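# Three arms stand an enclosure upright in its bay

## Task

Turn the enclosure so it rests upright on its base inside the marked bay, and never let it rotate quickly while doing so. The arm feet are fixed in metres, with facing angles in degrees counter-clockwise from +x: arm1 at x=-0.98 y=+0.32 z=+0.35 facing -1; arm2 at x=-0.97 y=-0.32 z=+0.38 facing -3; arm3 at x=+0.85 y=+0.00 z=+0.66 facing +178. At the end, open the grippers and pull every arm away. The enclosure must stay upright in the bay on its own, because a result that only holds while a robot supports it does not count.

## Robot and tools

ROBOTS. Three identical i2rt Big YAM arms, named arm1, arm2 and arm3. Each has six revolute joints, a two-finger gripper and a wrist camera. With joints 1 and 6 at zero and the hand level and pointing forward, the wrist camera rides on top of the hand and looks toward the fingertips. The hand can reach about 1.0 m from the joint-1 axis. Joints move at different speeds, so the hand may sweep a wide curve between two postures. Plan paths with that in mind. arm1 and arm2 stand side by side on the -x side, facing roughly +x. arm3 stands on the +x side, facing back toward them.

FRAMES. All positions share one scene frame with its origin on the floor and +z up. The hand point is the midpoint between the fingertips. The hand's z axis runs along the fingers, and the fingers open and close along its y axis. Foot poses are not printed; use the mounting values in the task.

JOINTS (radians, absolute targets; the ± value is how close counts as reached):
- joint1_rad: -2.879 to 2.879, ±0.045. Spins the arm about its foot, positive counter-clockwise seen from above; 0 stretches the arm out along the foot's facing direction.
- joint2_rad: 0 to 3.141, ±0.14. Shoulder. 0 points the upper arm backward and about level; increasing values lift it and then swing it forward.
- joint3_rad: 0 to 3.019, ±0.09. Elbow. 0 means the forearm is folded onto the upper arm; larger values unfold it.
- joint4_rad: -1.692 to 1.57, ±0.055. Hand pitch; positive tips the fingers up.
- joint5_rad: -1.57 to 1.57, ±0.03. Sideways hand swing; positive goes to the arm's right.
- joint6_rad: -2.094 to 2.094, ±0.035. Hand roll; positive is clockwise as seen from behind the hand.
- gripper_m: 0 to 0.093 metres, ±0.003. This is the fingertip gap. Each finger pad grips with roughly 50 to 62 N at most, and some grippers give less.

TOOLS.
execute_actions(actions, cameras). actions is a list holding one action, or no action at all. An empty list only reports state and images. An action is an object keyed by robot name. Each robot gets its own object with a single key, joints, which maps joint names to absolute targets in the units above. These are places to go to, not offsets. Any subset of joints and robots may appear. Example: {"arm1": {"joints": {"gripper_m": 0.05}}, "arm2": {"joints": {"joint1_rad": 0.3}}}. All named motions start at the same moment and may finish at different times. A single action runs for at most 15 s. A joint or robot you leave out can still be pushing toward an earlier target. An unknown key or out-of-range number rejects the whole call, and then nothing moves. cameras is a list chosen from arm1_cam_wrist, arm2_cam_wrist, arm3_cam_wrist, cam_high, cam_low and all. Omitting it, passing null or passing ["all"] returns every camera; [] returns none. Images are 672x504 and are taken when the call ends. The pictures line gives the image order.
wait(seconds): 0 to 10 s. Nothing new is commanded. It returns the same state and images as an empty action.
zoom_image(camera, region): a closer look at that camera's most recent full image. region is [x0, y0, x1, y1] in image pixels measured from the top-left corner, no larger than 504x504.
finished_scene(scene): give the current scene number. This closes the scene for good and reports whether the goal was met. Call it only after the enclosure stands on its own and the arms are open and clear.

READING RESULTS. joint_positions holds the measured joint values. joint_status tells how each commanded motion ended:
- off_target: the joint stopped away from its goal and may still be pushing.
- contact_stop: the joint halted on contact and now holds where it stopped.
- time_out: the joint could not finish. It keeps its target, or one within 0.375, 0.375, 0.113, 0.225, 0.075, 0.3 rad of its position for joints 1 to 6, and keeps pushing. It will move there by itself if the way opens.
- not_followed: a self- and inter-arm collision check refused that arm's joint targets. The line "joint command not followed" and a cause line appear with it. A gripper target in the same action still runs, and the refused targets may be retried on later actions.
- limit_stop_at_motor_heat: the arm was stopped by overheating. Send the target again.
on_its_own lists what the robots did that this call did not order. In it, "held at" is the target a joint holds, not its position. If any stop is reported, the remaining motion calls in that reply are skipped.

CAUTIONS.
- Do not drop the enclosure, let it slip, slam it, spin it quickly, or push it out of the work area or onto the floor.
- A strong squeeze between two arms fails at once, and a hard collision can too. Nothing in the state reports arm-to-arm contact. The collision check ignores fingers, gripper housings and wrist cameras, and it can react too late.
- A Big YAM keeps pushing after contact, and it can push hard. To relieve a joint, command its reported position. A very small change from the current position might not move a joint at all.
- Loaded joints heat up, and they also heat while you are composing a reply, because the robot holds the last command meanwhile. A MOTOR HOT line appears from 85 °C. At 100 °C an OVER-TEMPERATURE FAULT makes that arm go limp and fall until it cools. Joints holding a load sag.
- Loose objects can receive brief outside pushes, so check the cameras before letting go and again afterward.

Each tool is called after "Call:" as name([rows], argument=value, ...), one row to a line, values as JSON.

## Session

Call:
execute_actions(actions=[])

Scene clock: 0.00 s.
Motor temperatures (°C, as the motors report them): arm1=[29 29 42 30 30 28] | arm2=[30 31 42 30 28 28] | arm3=[27 33 43 30 27 28]
arm1.joint_positions: joint1_rad=+0.299 joint2_rad=+0.613 joint3_rad=+1.425 joint4_rad=-1.146 joint5_rad=-0.310 joint6_rad=-0.513 gripper_m=+0.094
arm1.joint_status: not commanded
arm1.hand: x=-0.7623 y=+0.4323 z=+0.9534 quat_wxyz=(-0.581, +0.390, -0.712, -0.060) (m; scene frame)
arm2.joint_positions: joint1_rad=+0.250 joint2_rad=+0.472 joint3_rad=+1.452 joint4_rad=-1.250 joint5_rad=-0.086 joint6_rad=+0.259 gripper_m=+0.095
arm2.joint_status: not commanded
arm2.hand: x=-0.8140 y=-0.2721 z=+0.9964 quat_wxyz=(-0.581, +0.003, -0.796, -0.171) (m; scene frame)
arm3.joint_positions: joint1_rad=-0.028 joint2_rad=+0.529 joint3_rad=+1.420 joint4_rad=-1.426 joint5_rad=-0.105 joint6_rad=+0.414 gripper_m=+0.094
arm3.joint_status: not commanded
arm3.hand: x=+0.6725 y=-0.0067 z=+1.2093 quat_wxyz=(+0.130, +0.849, -0.180, -0.479) (m; scene frame)
pictures: arm1_cam_wrist, arm2_cam_wrist, arm3_cam_wrist, cam_high, cam_low
Images, in order (width x height): arm1_cam_wrist 672x504, arm2_cam_wrist 672x504, arm3_cam_wrist 672x504, cam_high 672x504, cam_low 672x504.

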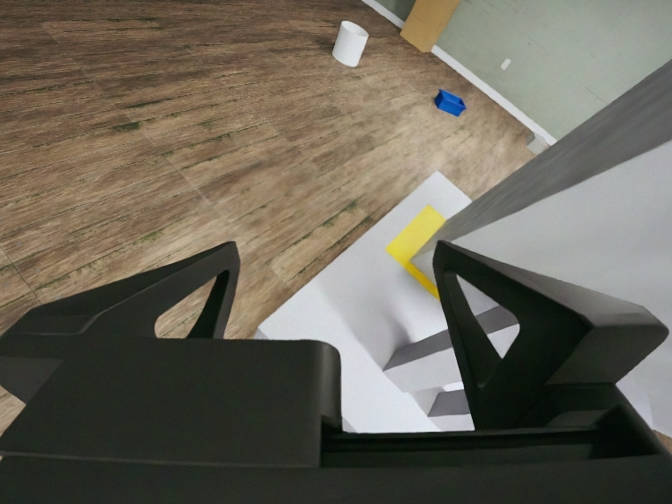

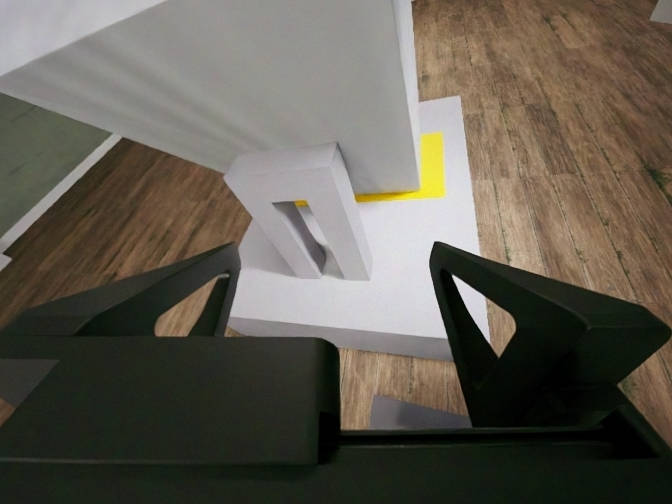

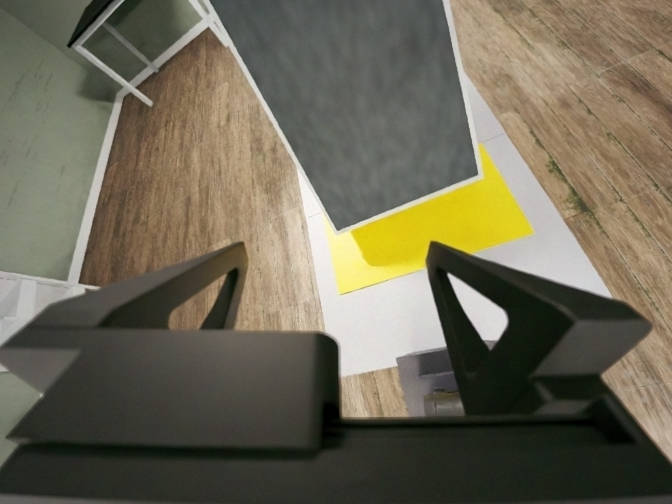

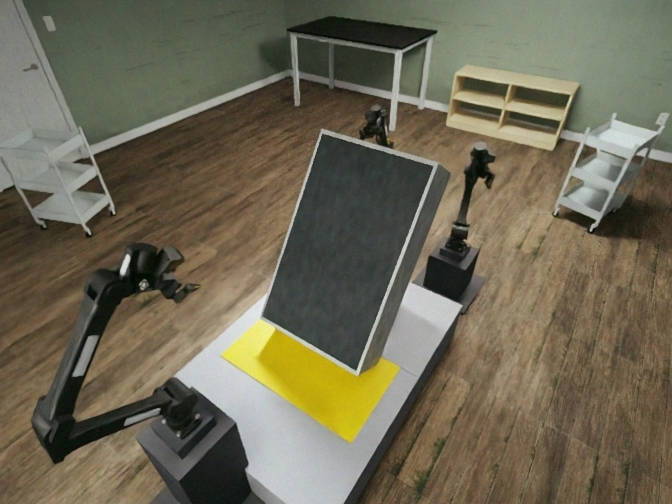

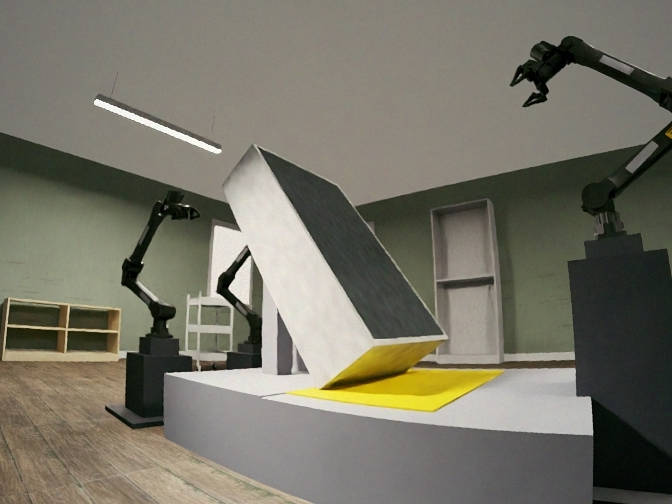

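Call:
execute_actions([
  {"arm1": {"joints": {"joint1_rad": -0.17, "joint2_rad": 0.45, "joint3_rad": 0.935, "joint4_rad": 0.0, "joint5_rad": 0.0, "joint6_rad": 0.0, "gripper_m": 0.0}}, "arm2": {"joints": {"joint1_rad": 0.38, "joint2_rad": 0.45, "joint3_rad": 0.875, "joint4_rad": 0.0, "joint5_rad": 0.0, "joint6_rad": 0.0, "gripper_m": 0.0}}, "arm3": {"joints": {"joint1_rad": 0.0, "joint2_rad": 1.38, "joint3_rad": 2.95, "joint4_rad": 0.0, "joint5_rad": 0.0, "joint6_rad": 0.0, "gripper_m": 0.0}}},
], cameras=["arm1_cam_wrist", "arm2_cam_wrist"])

Call:
execute_actions([
  {"arm1": {"joints": {"joint2_rad": 0.65}}, "arm2": {"joints": {"joint2_rad": 0.64}}},
], cameras=["cam_low", "arm1_cam_wrist", "arm2_cam_wrist"])

Scene clock: 105.70 s.
Motor temperatures (°C, as the motors report them): arm1=[29 29 49 30 30 28] | arm2=[30 31 46 30 28 28] | arm3=[27 32 49 31 27 28]
arm1.joint_positions: joint1_rad=-0.165 joint2_rad=+0.459 joint3_rad=+0.924 joint4_rad=-0.017 joint5_rad=-0.001 joint6_rad=-0.013 gripper_m=+0.001
arm1.joint_status: all done
arm1.hand: x=-0.7070 y=+0.2652 z=+0.9860 quat_wxyz=(-0.840, -0.048, -0.534, +0.084) (m; scene frame)
arm2.joint_positions: joint1_rad=+0.373 joint2_rad=+0.455 joint3_rad=+0.879 joint4_rad=-0.017 joint5_rad=-0.004 joint6_rad=+0.014 gripper_m=+0.001
arm2.joint_status: all done
arm2.hand: x=-0.7017 y=-0.2279 z=+0.9937 quat_wxyz=(-0.823, +0.087, -0.543, -0.141) (m; scene frame)
arm3.joint_positions: joint1_rad=-0.007 joint2_rad=+1.382 joint3_rad=+2.947 joint4_rad=+0.004 joint5_rad=-0.003 joint6_rad=+0.017 gripper_m=+0.001
arm3.joint_status: all done
arm3.hand: x=+0.8325 y=-0.0006 z=+1.8003 quat_wxyz=(-0.013, +0.001, +0.002, -1.000) (m; scene frame)
pictures: arm1_cam_wrist, arm2_cam_wrist
Images, in order (width x height): arm1_cam_wrist 672x504, arm2_cam_wrist 672x504.

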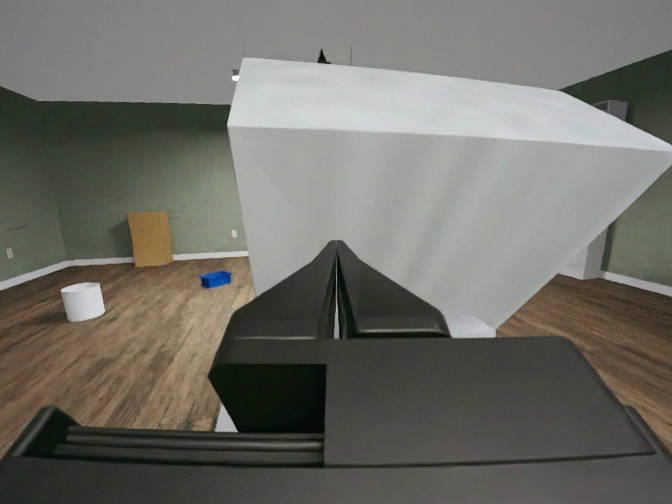

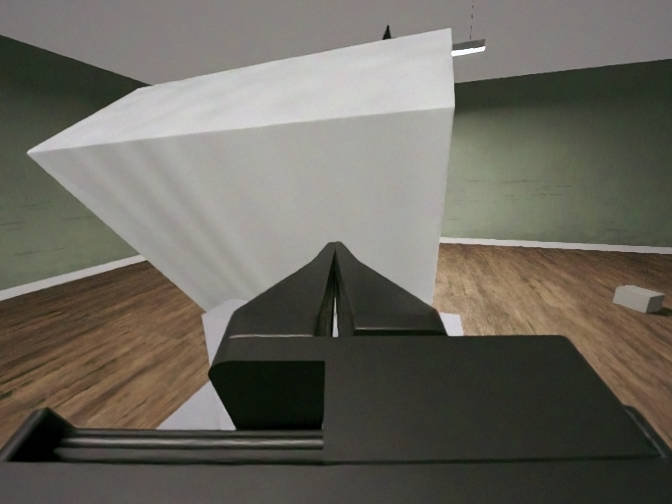

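Scene clock: 106.90 s.
Motor temperatures (°C, as the motors report them): arm1=[29 29 49 30 30 28] | arm2=[30 31 47 30 28 28] | arm3=[27 32 49 31 27 28]
arm1.joint_positions: joint1_rad=-0.165 joint2_rad=+0.659 joint3_rad=+0.924 joint4_rad=-0.009 joint5_rad=-0.001 joint6_rad=-0.013 gripper_m=+0.001
arm1.joint_status: all done
arm1.hand: x=-0.6140 y=+0.2474 z=+0.9263 quat_wxyz=(-0.785, -0.055, -0.613, +0.079) (m; scene frame)
arm2.joint_positions: joint1_rad=+0.373 joint2_rad=+0.643 joint3_rad=+0.876 joint4_rad=-0.010 joint5_rad=-0.004 joint6_rad=+0.014 gripper_m=+0.001
arm2.joint_status: all done
arm2.hand: x=-0.6208 y=-0.2008 z=+0.9355 quat_wxyz=(-0.770, +0.098, -0.617, -0.132) (m; scene frame)
arm3.joint_positions: joint1_rad=-0.007 joint2_rad=+1.382 joint3_rad=+2.947 joint4_rad=+0.004 joint5_rad=-0.003 joint6_rad=+0.017 gripper_m=+0.001
arm3.joint_status: not commanded
arm3.hand: x=+0.8325 y=-0.0006 z=+1.8003 quat_wxyz=(-0.013, +0.001, +0.002, -1.000) (m; scene frame)
pictures: arm1_cam_wrist, arm2_cam_wrist, cam_low
Images, in order (width x height): arm1_cam_wrist 672x504, arm2_cam_wrist 672x504, cam_low 672x504.

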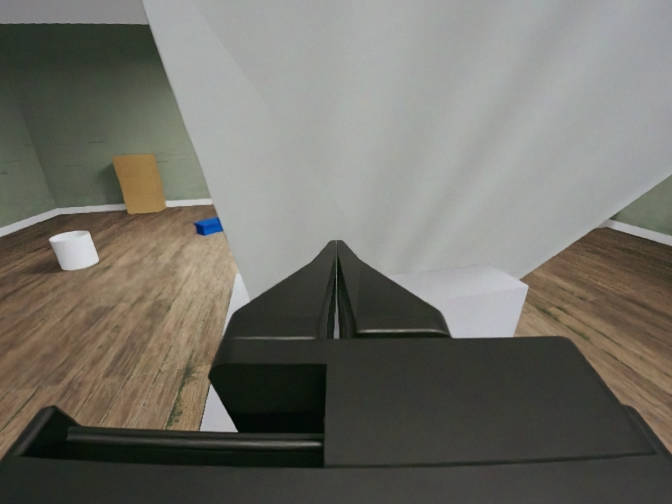

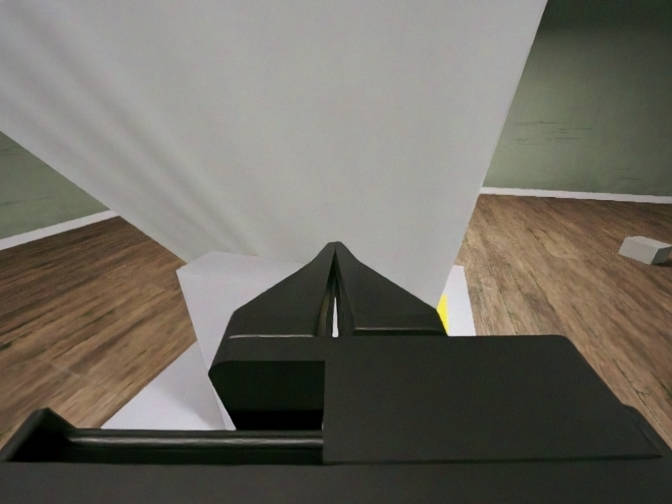

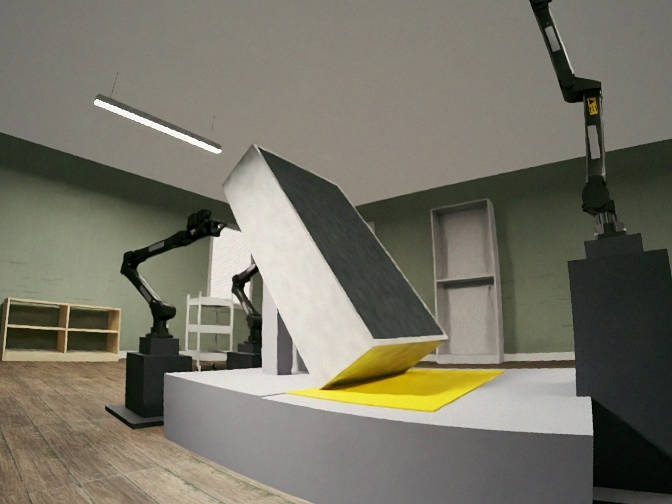

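Call:
execute_actions([
  {"arm1": {"joints": {"joint2_rad": 0.957, "joint3_rad": 1.235}}, "arm2": {"joints": {"joint2_rad": 0.96, "joint3_rad": 1.18}}},
], cameras=["cam_low", "arm1_cam_wrist"])

Scene clock: 135.17 s.
Motor temperatures (°C, as the motors report them): arm1=[29 29 51 30 30 28] | arm2=[30 31 49 30 28 28] | arm3=[27 32 44 30 27 28]
arm1.joint_positions: joint1_rad=-0.165 joint2_rad=+0.958 joint3_rad=+1.176 joint4_rad=-0.009 joint5_rad=-0.001 joint6_rad=-0.013 gripper_m=+0.001
arm1.joint_status: all done
arm1.hand: x=-0.5130 y=+0.2279 z=+0.9599 quat_wxyz=(-0.770, -0.056, -0.631, +0.077) (m; scene frame)
arm2.joint_positions: joint1_rad=+0.373 joint2_rad=+0.969 joint3_rad=+1.114 joint4_rad=-0.010 joint5_rad=-0.004 joint6_rad=+0.014 gripper_m=+0.001
arm2.joint_status: all done
arm2.hand: x=-0.5129 y=-0.1645 z=+0.9506 quat_wxyz=(-0.742, +0.103, -0.650, -0.127) (m; scene frame)
arm3.joint_positions: joint1_rad=-0.007 joint2_rad=+1.382 joint3_rad=+2.947 joint4_rad=+0.004 joint5_rad=-0.003 joint6_rad=+0.017 gripper_m=+0.001
arm3.joint_status: not commanded
arm3.hand: x=+0.8325 y=-0.0006 z=+1.8003 quat_wxyz=(-0.013, +0.001, +0.002, -1.000) (m; scene frame)
pictures: arm1_cam_wrist, cam_low
Images, in order (width x height): arm1_cam_wrist 672x504, cam_low 672x504.

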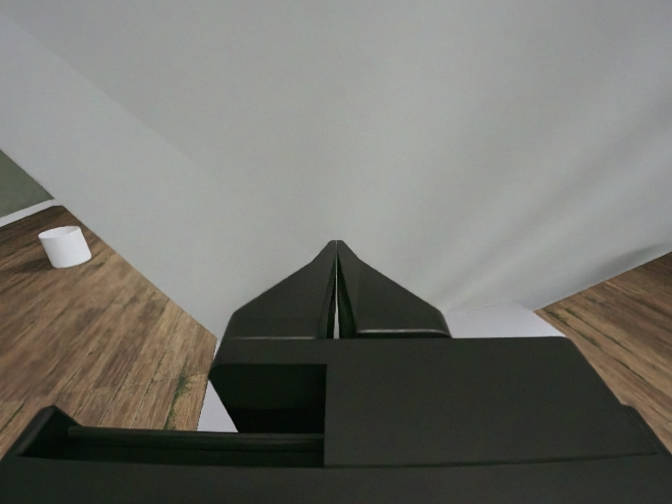

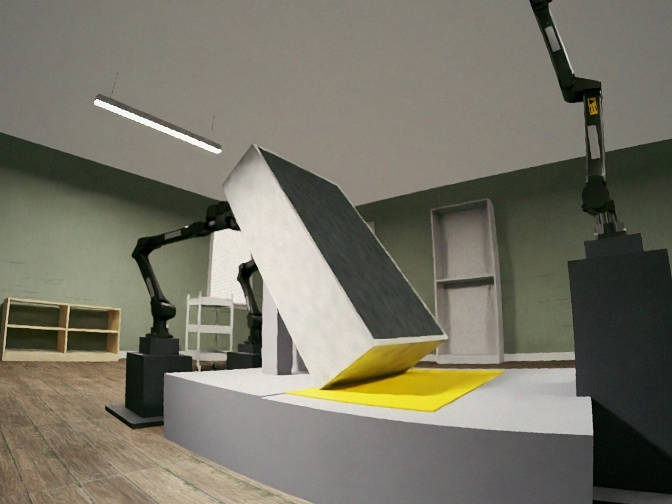

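Call:
execute_actions([
  {"arm1": {"joints": {"joint2_rad": 1.15, "joint3_rad": 1.44}}, "arm2": {"joints": {"joint2_rad": 1.16, "joint3_rad": 1.385}}, "arm3": {"joints": {"joint2_rad": 2.02, "joint3_rad": 2.09}}},
], cameras=["cam_low"])

Scene clock: 146.17 s.
Motor temperatures (°C, as the motors report them): arm1=[29 29 56 30 30 28] | arm2=[30 31 56 30 28 28] | arm3=[27 32 45 30 27 28]
arm1.joint_positions: joint1_rad=-0.164 joint2_rad=+1.072 joint3_rad=+1.335 joint4_rad=-0.050 joint5_rad=-0.005 joint6_rad=-0.013 gripper_m=+0.001
arm1.joint_status: joint3_rad time_out (moved +0.159 of +0.264); the others done
arm1.on_its_own: joint3_rad reads +1.335 and still pushes toward +1.440 since a time_out
arm1.hand: x=-0.4768 y=+0.2226 z=+0.9935 quat_wxyz=(-0.772, -0.054, -0.629, +0.075) (m; scene frame)
arm2.joint_positions: joint1_rad=+0.384 joint2_rad=+1.131 joint3_rad=+1.295 joint4_rad=-0.031 joint5_rad=-0.009 joint6_rad=+0.014 gripper_m=+0.001
arm2.joint_status: all done
arm2.hand: x=-0.4606 y=-0.1395 z=+0.9784 quat_wxyz=(-0.740, +0.109, -0.650, -0.133) (m; scene frame)
arm3.joint_positions: joint1_rad=-0.006 joint2_rad=+2.024 joint3_rad=+2.072 joint4_rad=-0.006 joint5_rad=-0.002 joint6_rad=+0.017 gripper_m=+0.001
arm3.joint_status: all done
arm3.hand: x=-0.0221 y=+0.0358 z=+1.1264 quat_wxyz=(-0.009, +0.692, -0.019, -0.722) (m; scene frame)
pictures: cam_low
Images, in order (width x height): cam_low 672x504.

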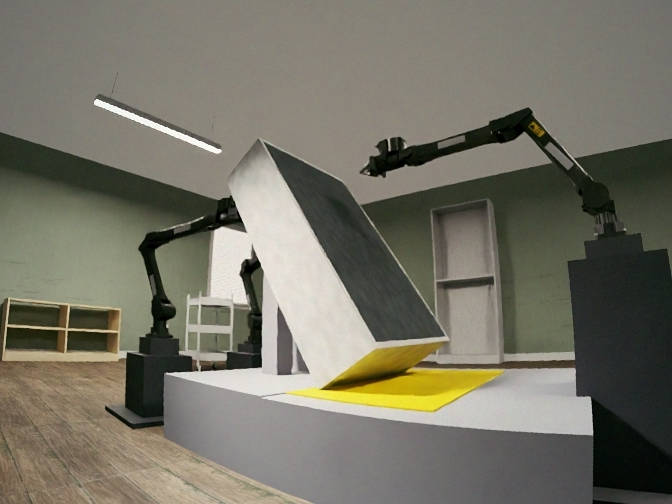

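Call:
execute_actions([
  {"arm1": {"joints": {"joint2_rad": 1.28, "joint3_rad": 1.565}}, "arm2": {"joints": {"joint2_rad": 1.30, "joint3_rad": 1.53}}},
], cameras=[])

Call:
execute_actions([
  {"arm1": {"joints": {"joint2_rad": 1.39, "joint3_rad": 1.70}}, "arm2": {"joints": {"joint2_rad": 1.42, "joint3_rad": 1.67}}},
], cameras=["cam_low"])

Scene clock: 155.43 s.
Motor temperatures (°C, as the motors report them): arm1=[29 29 61 31 30 28] | arm2=[30 31 61 30 28 28] | arm3=[27 35 49 31 27 28]
arm1.joint_positions: joint1_rad=-0.163 joint2_rad=+1.227 joint3_rad=+1.496 joint4_rad=-0.031 joint5_rad=-0.001 joint6_rad=-0.012 gripper_m=+0.001
arm1.joint_status: all done
arm1.hand: x=-0.4217 y=+0.2117 z=+1.0154 quat_wxyz=(-0.779, -0.055, -0.620, +0.077) (m; scene frame)
arm2.joint_positions: joint1_rad=+0.385 joint2_rad=+1.291 joint3_rad=+1.460 joint4_rad=-0.025 joint5_rad=-0.006 joint6_rad=+0.014 gripper_m=+0.001
arm2.joint_status: all done
arm2.hand: x=-0.4038 y=-0.1198 z=+0.9935 quat_wxyz=(-0.744, +0.108, -0.646, -0.133) (m; scene frame)
arm3.joint_positions: joint1_rad=-0.006 joint2_rad=+2.024 joint3_rad=+2.072 joint4_rad=-0.006 joint5_rad=-0.002 joint6_rad=+0.017 gripper_m=+0.001
arm3.joint_status: not commanded
arm3.hand: x=-0.0221 y=+0.0358 z=+1.1264 quat_wxyz=(-0.009, +0.692, -0.019, -0.722) (m; scene frame)
pictures: none
No camera images: the call's "cameras" was empty. Leave "cameras" out to get every camera's image.

Scene clock: 156.53 s.
Motor temperatures (°C, as the motors report them): arm1=[29 29 62 30 30 28] | arm2=[30 31 61 30 28 28] | arm3=[27 35 49 31 27 28]
arm1.joint_positions: joint1_rad=-0.161 joint2_rad=+1.347 joint3_rad=+1.635 joint4_rad=-0.022 joint5_rad=-0.002 joint6_rad=-0.012 gripper_m=+0.001
arm1.joint_status: all done
arm1.hand: x=-0.3796 y=+0.2050 z=+1.0336 quat_wxyz=(-0.788, -0.053, -0.609, +0.077) (m; scene frame)
arm2.joint_positions: joint1_rad=+0.385 joint2_rad=+1.409 joint3_rad=+1.599 joint4_rad=-0.021 joint5_rad=-0.004 joint6_rad=+0.014 gripper_m=+0.001
arm2.joint_status: all done
arm2.hand: x=-0.3632 y=-0.1060 z=+1.0095 quat_wxyz=(-0.752, +0.106, -0.637, -0.134) (m; scene frame)
arm3.joint_positions: joint1_rad=-0.006 joint2_rad=+2.024 joint3_rad=+2.072 joint4_rad=-0.006 joint5_rad=-0.002 joint6_rad=+0.017 gripper_m=+0.001
arm3.joint_status: not commanded
arm3.hand: x=-0.0221 y=+0.0358 z=+1.1264 quat_wxyz=(-0.009, +0.692, -0.019, -0.722) (m; scene frame)
pictures: cam_low
Images, in order (width x height): cam_low 672x504.

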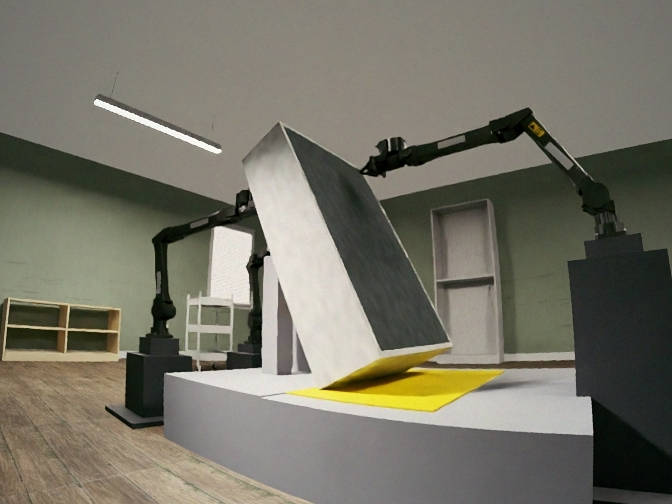

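Call:
execute_actions([
  {"arm1": {"joints": {"joint2_rad": 1.50, "joint3_rad": 1.845}}, "arm2": {"joints": {"joint2_rad": 1.545, "joint3_rad": 1.82}}},
], cameras=["cam_low", "arm3_cam_wrist"])

Scene clock: 162.10 s.
Motor temperatures (°C, as the motors report them): arm1=[29 29 62 30 30 28] | arm2=[30 32 62 30 28 28] | arm3=[27 36 51 31 27 28]
arm1.joint_positions: joint1_rad=-0.163 joint2_rad=+1.479 joint3_rad=+1.789 joint4_rad=-0.016 joint5_rad=+0.000 joint6_rad=-0.012 gripper_m=+0.001
arm1.joint_status: all done
arm1.hand: x=-0.3341 y=+0.1949 z=+1.0463 quat_wxyz=(-0.796, -0.053, -0.598, +0.079) (m; scene frame)
arm2.joint_positions: joint1_rad=+0.385 joint2_rad=+1.536 joint3_rad=+1.753 joint4_rad=-0.018 joint5_rad=-0.004 joint6_rad=+0.014 gripper_m=+0.001
arm2.joint_status: all done
arm2.hand: x=-0.3204 y=-0.0911 z=+1.0230 quat_wxyz=(-0.762, +0.104, -0.625, -0.135) (m; scene frame)
arm3.joint_positions: joint1_rad=-0.006 joint2_rad=+2.024 joint3_rad=+2.072 joint4_rad=-0.006 joint5_rad=-0.002 joint6_rad=+0.017 gripper_m=+0.001
arm3.joint_status: not commanded
arm3.hand: x=-0.0221 y=+0.0358 z=+1.1264 quat_wxyz=(-0.009, +0.692, -0.019, -0.722) (m; scene frame)
pictures: arm3_cam_wrist, cam_low
Images, in order (width x height): arm3_cam_wrist 672x504, cam_low 672x504.

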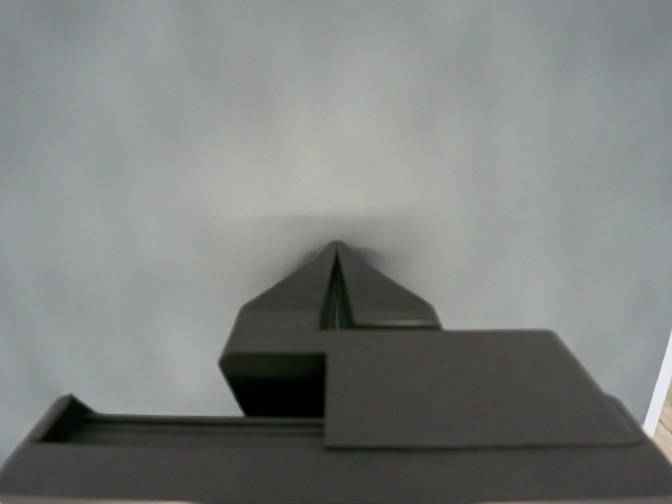

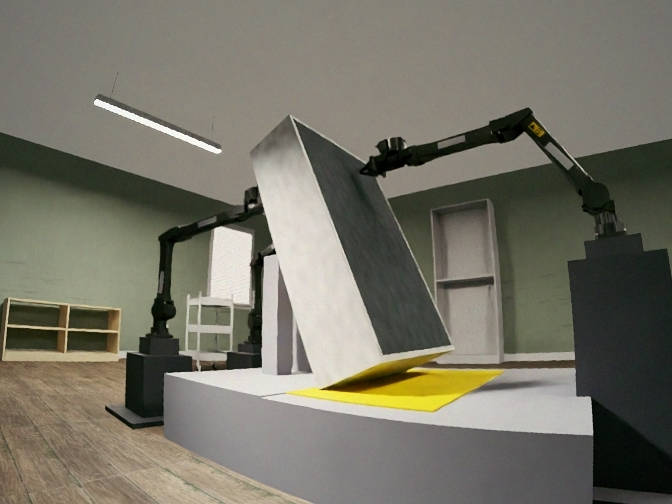

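Call:
execute_actions([
  {"arm1": {"joints": {"joint2_rad": 1.61, "joint3_rad": 1.995}}, "arm2": {"joints": {"joint2_rad": 1.665, "joint3_rad": 1.975}}, "arm3": {"joints": {"joint2_rad": 1.96, "joint3_rad": 1.98}}},
], cameras=["cam_low"])

Scene clock: 175.03 s.
Motor temperatures (°C, as the motors report them): arm1=[29 30 61 30 30 28] | arm2=[30 33 62 30 28 28] | arm3=[27 38 53 31 27 28]
arm1.joint_positions: joint1_rad=-0.163 joint2_rad=+1.598 joint3_rad=+1.938 joint4_rad=-0.016 joint5_rad=-0.002 joint6_rad=-0.012 gripper_m=+0.001
arm1.joint_status: all done
arm1.hand: x=-0.2958 y=+0.1879 z=+1.0580 quat_wxyz=(-0.805, -0.051, -0.585, +0.080) (m; scene frame)
arm2.joint_positions: joint1_rad=+0.385 joint2_rad=+1.651 joint3_rad=+1.906 joint4_rad=-0.019 joint5_rad=-0.004 joint6_rad=+0.014 gripper_m=+0.001
arm2.joint_status: all done
arm2.hand: x=-0.2846 y=-0.0786 z=+1.0370 quat_wxyz=(-0.773, +0.101, -0.611, -0.137) (m; scene frame)
arm3.joint_positions: joint1_rad=-0.006 joint2_rad=+1.973 joint3_rad=+1.970 joint4_rad=-0.004 joint5_rad=-0.002 joint6_rad=+0.017 gripper_m=+0.001
arm3.joint_status: all done
arm3.hand: x=-0.0064 y=+0.0353 z=+1.1066 quat_wxyz=(-0.009, +0.709, -0.020, -0.705) (m; scene frame)
pictures: cam_low
Images, in order (width x height): cam_low 672x504.

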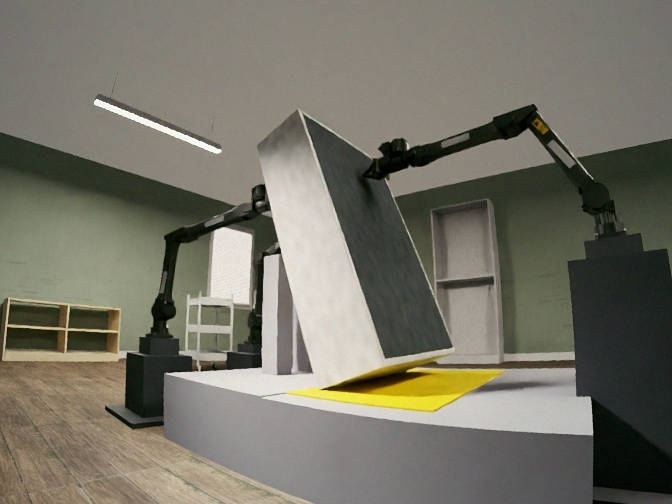

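Call:
execute_actions([
  {"arm1": {"joints": {"joint2_rad": 1.72, "joint3_rad": 2.15}}, "arm2": {"joints": {"joint2_rad": 1.78, "joint3_rad": 2.13}}, "arm3": {"joints": {"joint2_rad": 1.86, "joint3_rad": 1.87}}},
], cameras=["cam_low"])

Scene clock: 184.73 s.
Motor temperatures (°C, as the motors report them): arm1=[29 31 61 30 30 28] | arm2=[30 33 63 30 28 28] | arm3=[27 38 53 31 27 28]
arm1.joint_positions: joint1_rad=-0.164 joint2_rad=+1.704 joint3_rad=+2.093 joint4_rad=-0.015 joint5_rad=+0.000 joint6_rad=-0.012 gripper_m=+0.001
arm1.joint_status: all done
arm1.hand: x=-0.2675 y=+0.1811 z=+1.0760 quat_wxyz=(-0.819, -0.051, -0.565, +0.082) (m; scene frame)
arm2.joint_positions: joint1_rad=+0.387 joint2_rad=+1.770 joint3_rad=+2.066 joint4_rad=-0.018 joint5_rad=-0.006 joint6_rad=+0.013 gripper_m=+0.001
arm2.joint_status: all done
arm2.hand: x=-0.2506 y=-0.0647 z=+1.0477 quat_wxyz=(-0.785, +0.100, -0.594, -0.141) (m; scene frame)
arm3.joint_positions: joint1_rad=-0.006 joint2_rad=+1.864 joint3_rad=+1.861 joint4_rad=-0.004 joint5_rad=-0.001 joint6_rad=+0.017 gripper_m=+0.001
arm3.joint_status: all done
arm3.hand: x=+0.0297 y=+0.0339 z=+1.1269 quat_wxyz=(-0.009, +0.710, -0.020, -0.704) (m; scene frame)
pictures: cam_low
Images, in order (width x height): cam_low 672x504.

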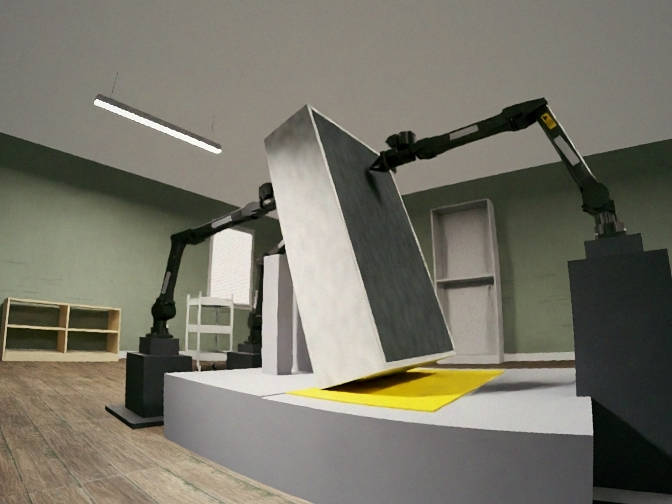

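Call:
execute_actions([
  {"arm1": {"joints": {"joint2_rad": 1.845, "joint3_rad": 2.295}}, "arm2": {"joints": {"joint2_rad": 1.90, "joint3_rad": 2.28}}, "arm3": {"joints": {"joint2_rad": 1.78, "joint3_rad": 1.765}}},
], cameras=["cam_low"])

Scene clock: 202.73 s.
Motor temperatures (°C, as the motors report them): arm1=[29 32 61 30 30 28] | arm2=[30 34 63 30 28 28] | arm3=[27 38 53 31 27 28]
arm1.joint_positions: joint1_rad=-0.164 joint2_rad=+1.833 joint3_rad=+2.241 joint4_rad=-0.013 joint5_rad=+0.000 joint6_rad=-0.012 gripper_m=+0.001
arm1.joint_status: all done
arm1.hand: x=-0.2271 y=+0.1734 z=+1.0693 quat_wxyz=(-0.825, -0.050, -0.556, +0.083) (m; scene frame)
arm2.joint_positions: joint1_rad=+0.387 joint2_rad=+1.895 joint3_rad=+2.217 joint4_rad=-0.015 joint5_rad=-0.003 joint6_rad=+0.013 gripper_m=+0.001
arm2.joint_status: all done
arm2.hand: x=-0.2140 y=-0.0521 z=+1.0432 quat_wxyz=(-0.794, +0.097, -0.583, -0.142) (m; scene frame)
arm3.joint_positions: joint1_rad=-0.006 joint2_rad=+1.767 joint3_rad=+1.752 joint4_rad=-0.005 joint5_rad=+0.000 joint6_rad=+0.016 gripper_m=+0.001
arm3.joint_status: all done
arm3.hand: x=+0.0638 y=+0.0325 z=+1.1349 quat_wxyz=(-0.009, +0.714, -0.020, -0.700) (m; scene frame)
pictures: cam_low
Images, in order (width x height): cam_low 672x504.

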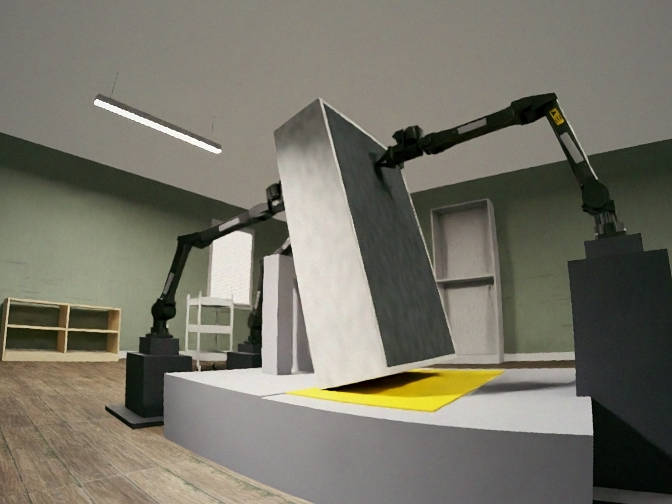

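Call:
execute_actions([
  {"arm3": {"joints": {"joint2_rad": 1.70, "joint3_rad": 1.665}}},
], cameras=["cam_low"])

Scene clock: 211.23 s.
Motor temperatures (°C, as the motors report them): arm1=[29 33 61 30 30 28] | arm2=[30 35 63 30 28 28] | arm3=[27 38 54 31 27 28]
arm1.joint_positions: joint1_rad=-0.164 joint2_rad=+1.833 joint3_rad=+2.241 joint4_rad=-0.013 joint5_rad=+0.000 joint6_rad=-0.012 gripper_m=+0.001
arm1.joint_status: not commanded
arm1.hand: x=-0.2271 y=+0.1734 z=+1.0693 quat_wxyz=(-0.825, -0.050, -0.556, +0.083) (m; scene frame)
arm2.joint_positions: joint1_rad=+0.387 joint2_rad=+1.895 joint3_rad=+2.217 joint4_rad=-0.015 joint5_rad=-0.003 joint6_rad=+0.013 gripper_m=+0.001
arm2.joint_status: not commanded
arm2.hand: x=-0.2140 y=-0.0521 z=+1.0432 quat_wxyz=(-0.794, +0.097, -0.583, -0.142) (m; scene frame)
arm3.joint_positions: joint1_rad=-0.006 joint2_rad=+1.670 joint3_rad=+1.651 joint4_rad=-0.005 joint5_rad=+0.000 joint6_rad=+0.016 gripper_m=+0.001
arm3.joint_status: all done
arm3.hand: x=+0.0991 y=+0.0310 z=+1.1442 quat_wxyz=(-0.009, +0.715, -0.020, -0.698) (m; scene frame)
pictures: cam_low
Images, in order (width x height): cam_low 672x504.

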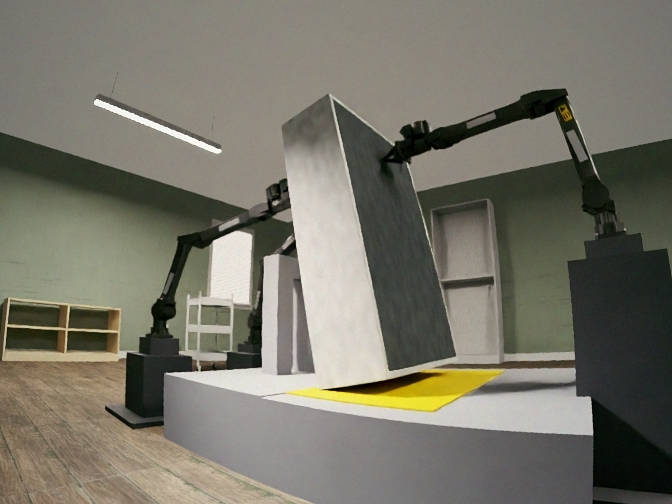

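Call:
execute_actions([
  {"arm1": {"joints": {"joint2_rad": 1.55, "joint3_rad": 2.24}}, "arm2": {"joints": {"joint2_rad": 1.6, "joint3_rad": 2.22}}, "arm3": {"joints": {"joint2_rad": 1.62, "joint3_rad": 1.56}}},
], cameras=[])

Call:
execute_actions([
  {"arm1": {"joints": {"joint2_rad": 1.38, "joint3_rad": 2.6}}, "arm2": {"joints": {"joint2_rad": 1.38, "joint3_rad": 2.6}}, "arm3": {"joints": {"joint2_rad": 1.55, "joint3_rad": 1.47}}},
], cameras=["cam_low"])

Scene clock: 227.73 s.
Motor temperatures (°C, as the motors report them): arm1=[29 34 60 30 30 28] | arm2=[30 36 62 30 28 28] | arm3=[27 37 55 31 27 28]
arm1.joint_positions: joint1_rad=-0.164 joint2_rad=+1.548 joint3_rad=+2.234 joint4_rad=+0.003 joint5_rad=+0.000 joint6_rad=-0.012 gripper_m=+0.001
arm1.joint_status: all done
arm1.hand: x=-0.4182 y=+0.2095 z=+1.2550 quat_wxyz=(-0.898, -0.039, -0.429, +0.090) (m; scene frame)
arm2.joint_positions: joint1_rad=+0.387 joint2_rad=+1.614 joint3_rad=+2.219 joint4_rad=+0.002 joint5_rad=-0.003 joint6_rad=+0.013 gripper_m=+0.001
arm2.joint_status: all done
arm2.hand: x=-0.3853 y=-0.1121 z=+1.2444 quat_wxyz=(-0.872, +0.077, -0.458, -0.155) (m; scene frame)
arm3.joint_positions: joint1_rad=-0.007 joint2_rad=+1.560 joint3_rad=+1.513 joint4_rad=-0.035 joint5_rad=+0.002 joint6_rad=+0.014 gripper_m=+0.001
arm3.joint_status: all done
arm3.hand: x=+0.1415 y=+0.0306 z=+1.1285 quat_wxyz=(-0.011, +0.735, -0.021, -0.677) (m; scene frame)
pictures: none
No camera images: the call's "cameras" was empty. Leave "cameras" out to get every camera's image.

Scene clock: 229.97 s.
Motor temperatures (°C, as the motors report them): arm1=[29 34 59 30 30 28] | arm2=[30 36 61 30 28 28] | arm3=[27 36 56 31 27 28]
arm1.joint_positions: joint1_rad=-0.164 joint2_rad=+1.389 joint3_rad=+2.589 joint4_rad=+0.001 joint5_rad=+0.000 joint6_rad=-0.012 gripper_m=+0.001
arm1.joint_status: all done
arm1.hand: x=-0.7294 y=+0.2686 z=+1.4497 quat_wxyz=(-0.977, -0.018, -0.188, +0.098) (m; scene frame)
arm2.joint_positions: joint1_rad=+0.387 joint2_rad=+1.374 joint3_rad=+2.590 joint4_rad=-0.001 joint5_rad=-0.003 joint6_rad=+0.013 gripper_m=+0.001
arm2.joint_status: all done
arm2.hand: x=-0.7525 y=-0.2410 z=+1.4854 quat_wxyz=(-0.969, +0.031, -0.175, -0.172) (m; scene frame)
arm3.joint_positions: joint1_rad=-0.010 joint2_rad=+1.473 joint3_rad=+1.412 joint4_rad=-0.042 joint5_rad=+0.004 joint6_rad=+0.014 gripper_m=+0.001
arm3.joint_status: all done
arm3.hand: x=+0.1755 y=+0.0313 z=+1.1223 quat_wxyz=(-0.012, +0.742, -0.023, -0.670) (m; scene frame)
pictures: cam_low
Images, in order (width x height): cam_low 672x504.

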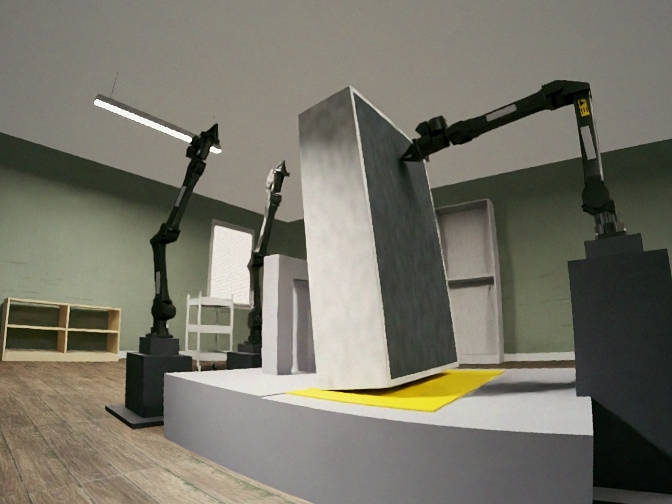

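Call:
execute_actions([
  {"arm3": {"joints": {"joint2_rad": 1.485, "joint3_rad": 1.385}}},
], cameras=[])

Call:
execute_actions([
  {"arm3": {"joints": {"joint2_rad": 1.425, "joint3_rad": 1.305}}},
], cameras=[])

Call:
execute_actions([
  {"arm3": {"joints": {"joint2_rad": 1.37, "joint3_rad": 1.23}}},
], cameras=["cam_low"])

Scene clock: 239.50 s.
Motor temperatures (°C, as the motors report them): arm1=[29 32 54 30 30 28] | arm2=[30 34 54 30 28 28] | arm3=[27 35 59 31 27 28]
arm1.joint_positions: joint1_rad=-0.164 joint2_rad=+1.389 joint3_rad=+2.589 joint4_rad=+0.001 joint5_rad=+0.000 joint6_rad=-0.012 gripper_m=+0.001
arm1.joint_status: not commanded
arm1.hand: x=-0.7294 y=+0.2686 z=+1.4497 quat_wxyz=(-0.977, -0.018, -0.188, +0.098) (m; scene frame)
arm2.joint_positions: joint1_rad=+0.387 joint2_rad=+1.374 joint3_rad=+2.590 joint4_rad=-0.001 joint5_rad=-0.003 joint6_rad=+0.013 gripper_m=+0.001
arm2.joint_status: not commanded
arm2.hand: x=-0.7525 y=-0.2410 z=+1.4854 quat_wxyz=(-0.969, +0.031, -0.175, -0.172) (m; scene frame)
arm3.joint_positions: joint1_rad=-0.012 joint2_rad=+1.389 joint3_rad=+1.318 joint4_rad=-0.051 joint5_rad=+0.005 joint6_rad=+0.014 gripper_m=+0.001
arm3.joint_status: all done
arm3.hand: x=+0.2089 y=+0.0317 z=+1.1152 quat_wxyz=(-0.014, +0.748, -0.025, -0.663) (m; scene frame)
pictures: none
No camera images: the call's "cameras" was empty. Leave "cameras" out to get every camera's image.

Scene clock: 240.50 s.
Motor temperatures (°C, as the motors report them): arm1=[29 32 54 30 30 28] | arm2=[30 34 54 30 28 28] | arm3=[27 35 60 31 27 28]
arm1.joint_positions: joint1_rad=-0.164 joint2_rad=+1.389 joint3_rad=+2.589 joint4_rad=+0.001 joint5_rad=+0.000 joint6_rad=-0.012 gripper_m=+0.001
arm1.joint_status: not commanded
arm1.hand: x=-0.7294 y=+0.2686 z=+1.4497 quat_wxyz=(-0.977, -0.018, -0.188, +0.098) (m; scene frame)
arm2.joint_positions: joint1_rad=+0.387 joint2_rad=+1.374 joint3_rad=+2.590 joint4_rad=-0.001 joint5_rad=-0.003 joint6_rad=+0.013 gripper_m=+0.001
arm2.joint_status: not commanded
arm2.hand: x=-0.7525 y=-0.2410 z=+1.4854 quat_wxyz=(-0.969, +0.031, -0.175, -0.172) (m; scene frame)
arm3.joint_positions: joint1_rad=-0.015 joint2_rad=+1.308 joint3_rad=+1.229 joint4_rad=-0.060 joint5_rad=+0.008 joint6_rad=+0.014 gripper_m=+0.001
arm3.joint_status: all done
arm3.hand: x=+0.2408 y=+0.0322 z=+1.1066 quat_wxyz=(-0.015, +0.754, -0.027, -0.656) (m; scene frame)
pictures: none
No camera images: the call's "cameras" was empty. Leave "cameras" out to get every camera's image.

Scene clock: 241.47 s.
Motor temperatures (°C, as the motors report them): arm1=[29 32 53 30 30 28] | arm2=[30 34 54 30 28 28] | arm3=[27 35 60 31 27 28]
arm1.joint_positions: joint1_rad=-0.164 joint2_rad=+1.389 joint3_rad=+2.589 joint4_rad=+0.001 joint5_rad=+0.000 joint6_rad=-0.012 gripper_m=+0.001
arm1.joint_status: not commanded
arm1.hand: x=-0.7294 y=+0.2686 z=+1.4497 quat_wxyz=(-0.977, -0.018, -0.188, +0.098) (m; scene frame)
arm2.joint_positions: joint1_rad=+0.387 joint2_rad=+1.374 joint3_rad=+2.590 joint4_rad=-0.001 joint5_rad=-0.003 joint6_rad=+0.013 gripper_m=+0.001
arm2.joint_status: not commanded
arm2.hand: x=-0.7525 y=-0.2410 z=+1.4854 quat_wxyz=(-0.969, +0.031, -0.175, -0.172) (m; scene frame)
arm3.joint_positions: joint1_rad=-0.017 joint2_rad=+1.236 joint3_rad=+1.150 joint4_rad=-0.065 joint5_rad=+0.010 joint6_rad=+0.014 gripper_m=+0.001
arm3.joint_status: all done
arm3.hand: x=+0.2689 y=+0.0325 z=+1.0978 quat_wxyz=(-0.017, +0.758, -0.028, -0.652) (m; scene frame)
pictures: cam_low
Images, in order (width x height): cam_low 672x504.

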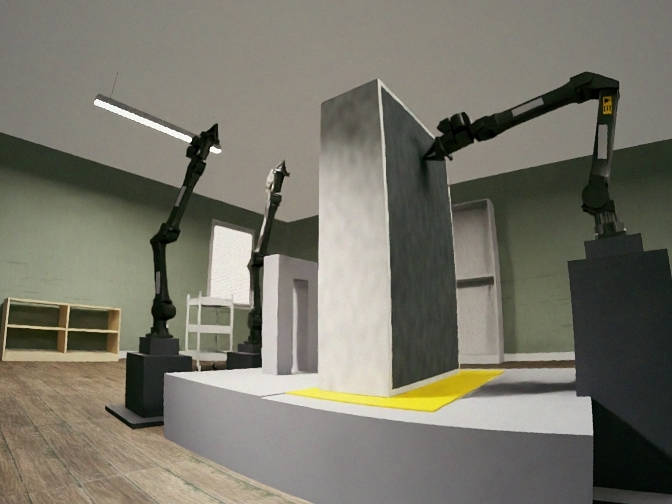

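Call:
execute_actions([
  {"arm3": {"joints": {"joint2_rad": 1.32, "joint3_rad": 1.165}}},
], cameras=["cam_low"])

Scene clock: 248.37 s.
Motor temperatures (°C, as the motors report them): arm1=[29 32 52 30 30 28] | arm2=[30 33 51 30 28 28] | arm3=[27 34 63 31 27 28]
arm1.joint_positions: joint1_rad=-0.164 joint2_rad=+1.389 joint3_rad=+2.589 joint4_rad=+0.001 joint5_rad=+0.000 joint6_rad=-0.012 gripper_m=+0.001
arm1.joint_status: not commanded
arm1.hand: x=-0.7294 y=+0.2686 z=+1.4497 quat_wxyz=(-0.977, -0.018, -0.188, +0.098) (m; scene frame)
arm2.joint_positions: joint1_rad=+0.387 joint2_rad=+1.374 joint3_rad=+2.590 joint4_rad=-0.001 joint5_rad=-0.003 joint6_rad=+0.013 gripper_m=+0.001
arm2.joint_status: not commanded
arm2.hand: x=-0.7525 y=-0.2410 z=+1.4854 quat_wxyz=(-0.969, +0.031, -0.175, -0.172) (m; scene frame)
arm3.joint_positions: joint1_rad=-0.017 joint2_rad=+1.226 joint3_rad=+1.134 joint4_rad=-0.052 joint5_rad=+0.011 joint6_rad=+0.014 gripper_m=+0.001
arm3.joint_status: all done
arm3.hand: x=+0.2728 y=+0.0325 z=+1.0964 quat_wxyz=(-0.017, +0.756, -0.029, -0.654) (m; scene frame)
pictures: cam_low
Images, in order (width x height): cam_low 672x504.

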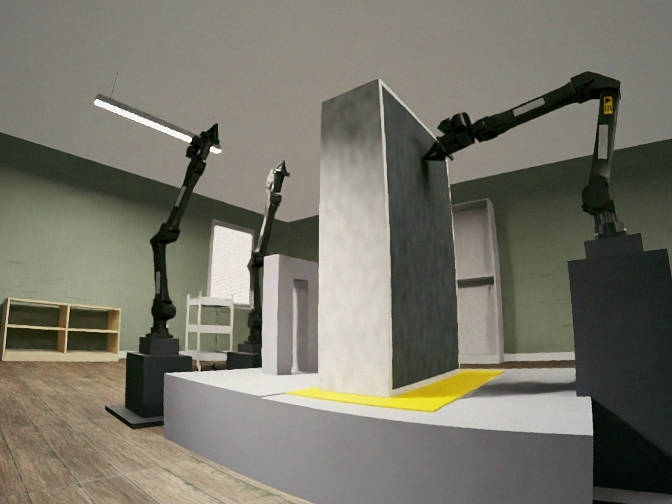

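Call:
execute_actions([
  {"arm3": {"joints": {"joint2_rad": 0.6, "joint3_rad": 1.13}}},
], cameras=["cam_low", "cam_high"])

Call:
zoom_image(camera="cam_low", region=[240, 340, 520, 430])

Call:
zoom_image(camera="cam_high", region=[180, 280, 460, 460])

Scene clock: 261.13 s.
Motor temperatures (°C, as the motors report them): arm1=[29 31 50 30 30 28] | arm2=[30 33 49 30 28 28] | arm3=[27 34 60 31 27 28]
arm1.joint_positions: joint1_rad=-0.164 joint2_rad=+1.389 joint3_rad=+2.589 joint4_rad=+0.001 joint5_rad=+0.000 joint6_rad=-0.012 gripper_m=+0.001
arm1.joint_status: not commanded
arm1.hand: x=-0.7294 y=+0.2686 z=+1.4497 quat_wxyz=(-0.977, -0.018, -0.188, +0.098) (m; scene frame)
arm2.joint_positions: joint1_rad=+0.387 joint2_rad=+1.374 joint3_rad=+2.590 joint4_rad=-0.001 joint5_rad=-0.003 joint6_rad=+0.013 gripper_m=+0.001
arm2.joint_status: not commanded
arm2.hand: x=-0.7525 y=-0.2410 z=+1.4854 quat_wxyz=(-0.969, +0.031, -0.175, -0.172) (m; scene frame)
arm3.joint_positions: joint1_rad=-0.005 joint2_rad=+0.606 joint3_rad=+1.118 joint4_rad=-0.001 joint5_rad=+0.002 joint6_rad=+0.014 gripper_m=+0.001
arm3.joint_status: all done
arm3.hand: x=+0.5567 y=+0.0121 z=+1.3664 quat_wxyz=(-0.012, +0.505, -0.014, -0.863) (m; scene frame)
pictures: cam_high, cam_low
Images, in order (width x height): cam_high 672x504, cam_low 672x504.

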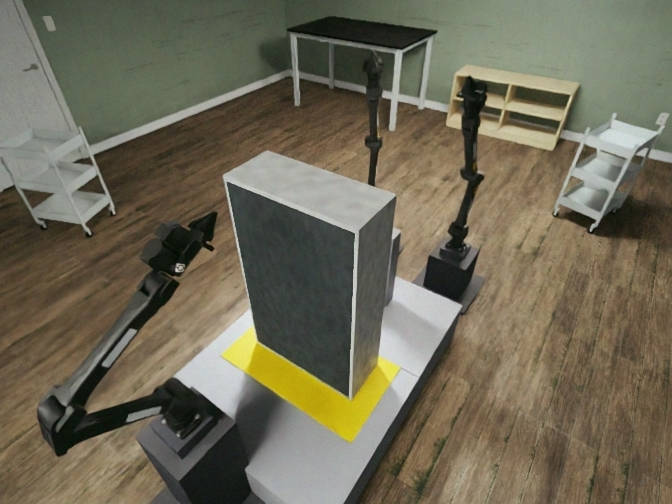

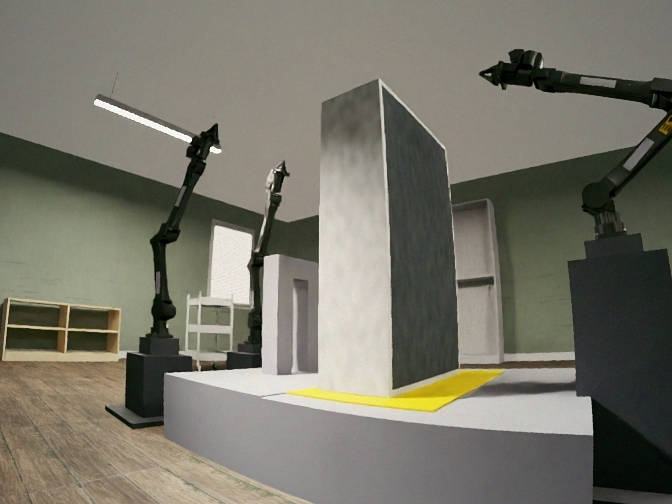

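Region (240, 340, 520, 430) of cam_low's 672x504 image, scaled by 1.800, with more detail than that image has; it fills the top 162 rows of this view, and the rest is white.

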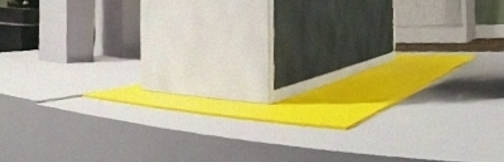

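Region (180, 280, 460, 460) of cam_high's 672x504 image, scaled by 1.800, with more detail than that image has; it fills the top 324 rows of this view, and the rest is white.

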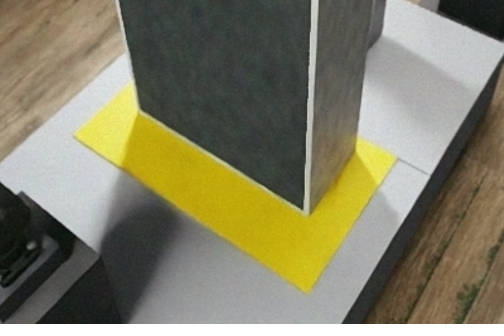

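Call:
execute_actions([
  {"arm1": {"joints": {"joint4_rad": -1.6}}, "arm2": {"joints": {"joint4_rad": -1.6}}},
], cameras=["arm1_cam_wrist", "arm2_cam_wrist"])

Scene clock: 274.87 s.
Motor temperatures (°C, as the motors report them): arm1=[29 31 49 30 30 28] | arm2=[30 32 48 30 28 28] | arm3=[27 33 57 31 27 28]
arm1.joint_positions: joint1_rad=-0.164 joint2_rad=+1.388 joint3_rad=+2.589 joint4_rad=-1.591 joint5_rad=+0.000 joint6_rad=-0.012 gripper_m=+0.001
arm1.joint_status: all done
arm1.hand: x=-0.5979 y=+0.2441 z=+1.1256 quat_wxyz=(-0.550, -0.074, -0.830, +0.054) (m; scene frame)
arm2.joint_positions: joint1_rad=+0.387 joint2_rad=+1.377 joint3_rad=+2.590 joint4_rad=-1.592 joint5_rad=-0.003 joint6_rad=+0.013 gripper_m=+0.001
arm2.joint_status: all done
arm2.hand: x=-0.6158 y=-0.1933 z=+1.1631 quat_wxyz=(-0.552, +0.135, -0.817, -0.099) (m; scene frame)
arm3.joint_positions: joint1_rad=-0.005 joint2_rad=+0.606 joint3_rad=+1.118 joint4_rad=-0.001 joint5_rad=+0.002 joint6_rad=+0.014 gripper_m=+0.001
arm3.joint_status: not commanded
arm3.hand: x=+0.5567 y=+0.0121 z=+1.3664 quat_wxyz=(-0.012, +0.505, -0.014, -0.863) (m; scene frame)
pictures: arm1_cam_wrist, arm2_cam_wrist
Images, in order (width x height): arm1_cam_wrist 672x504, arm2_cam_wrist 672x504.

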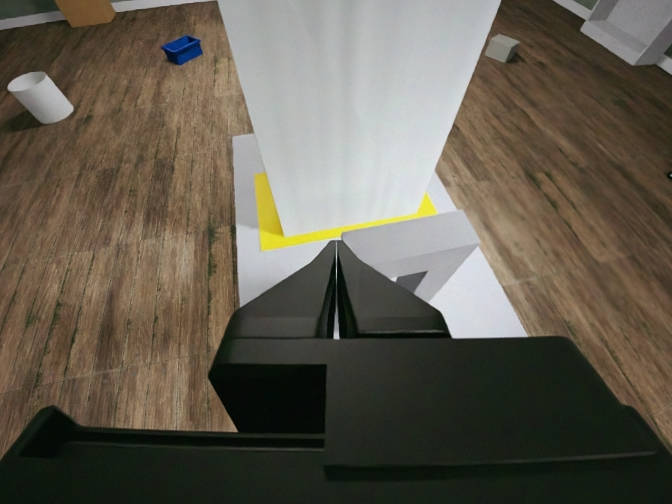

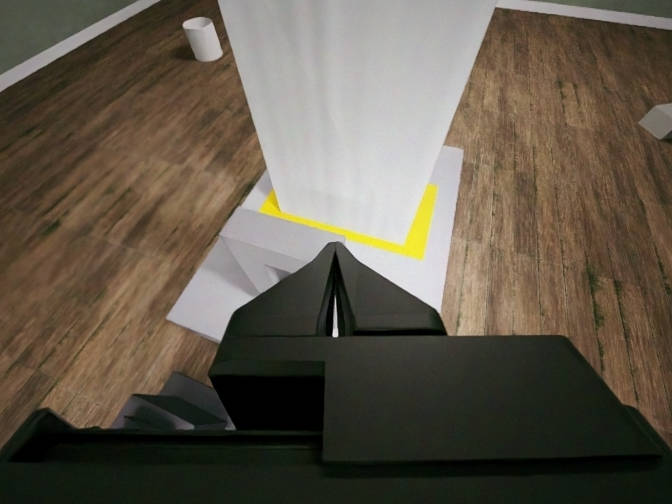

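The wrist cameras show yellow all the way around the base, so the enclosure is upright inside the bay. All three arms are clear, so I'm ending scene 2.

Call:
finished_scene(scene=2)

The scene is finished: the task was done.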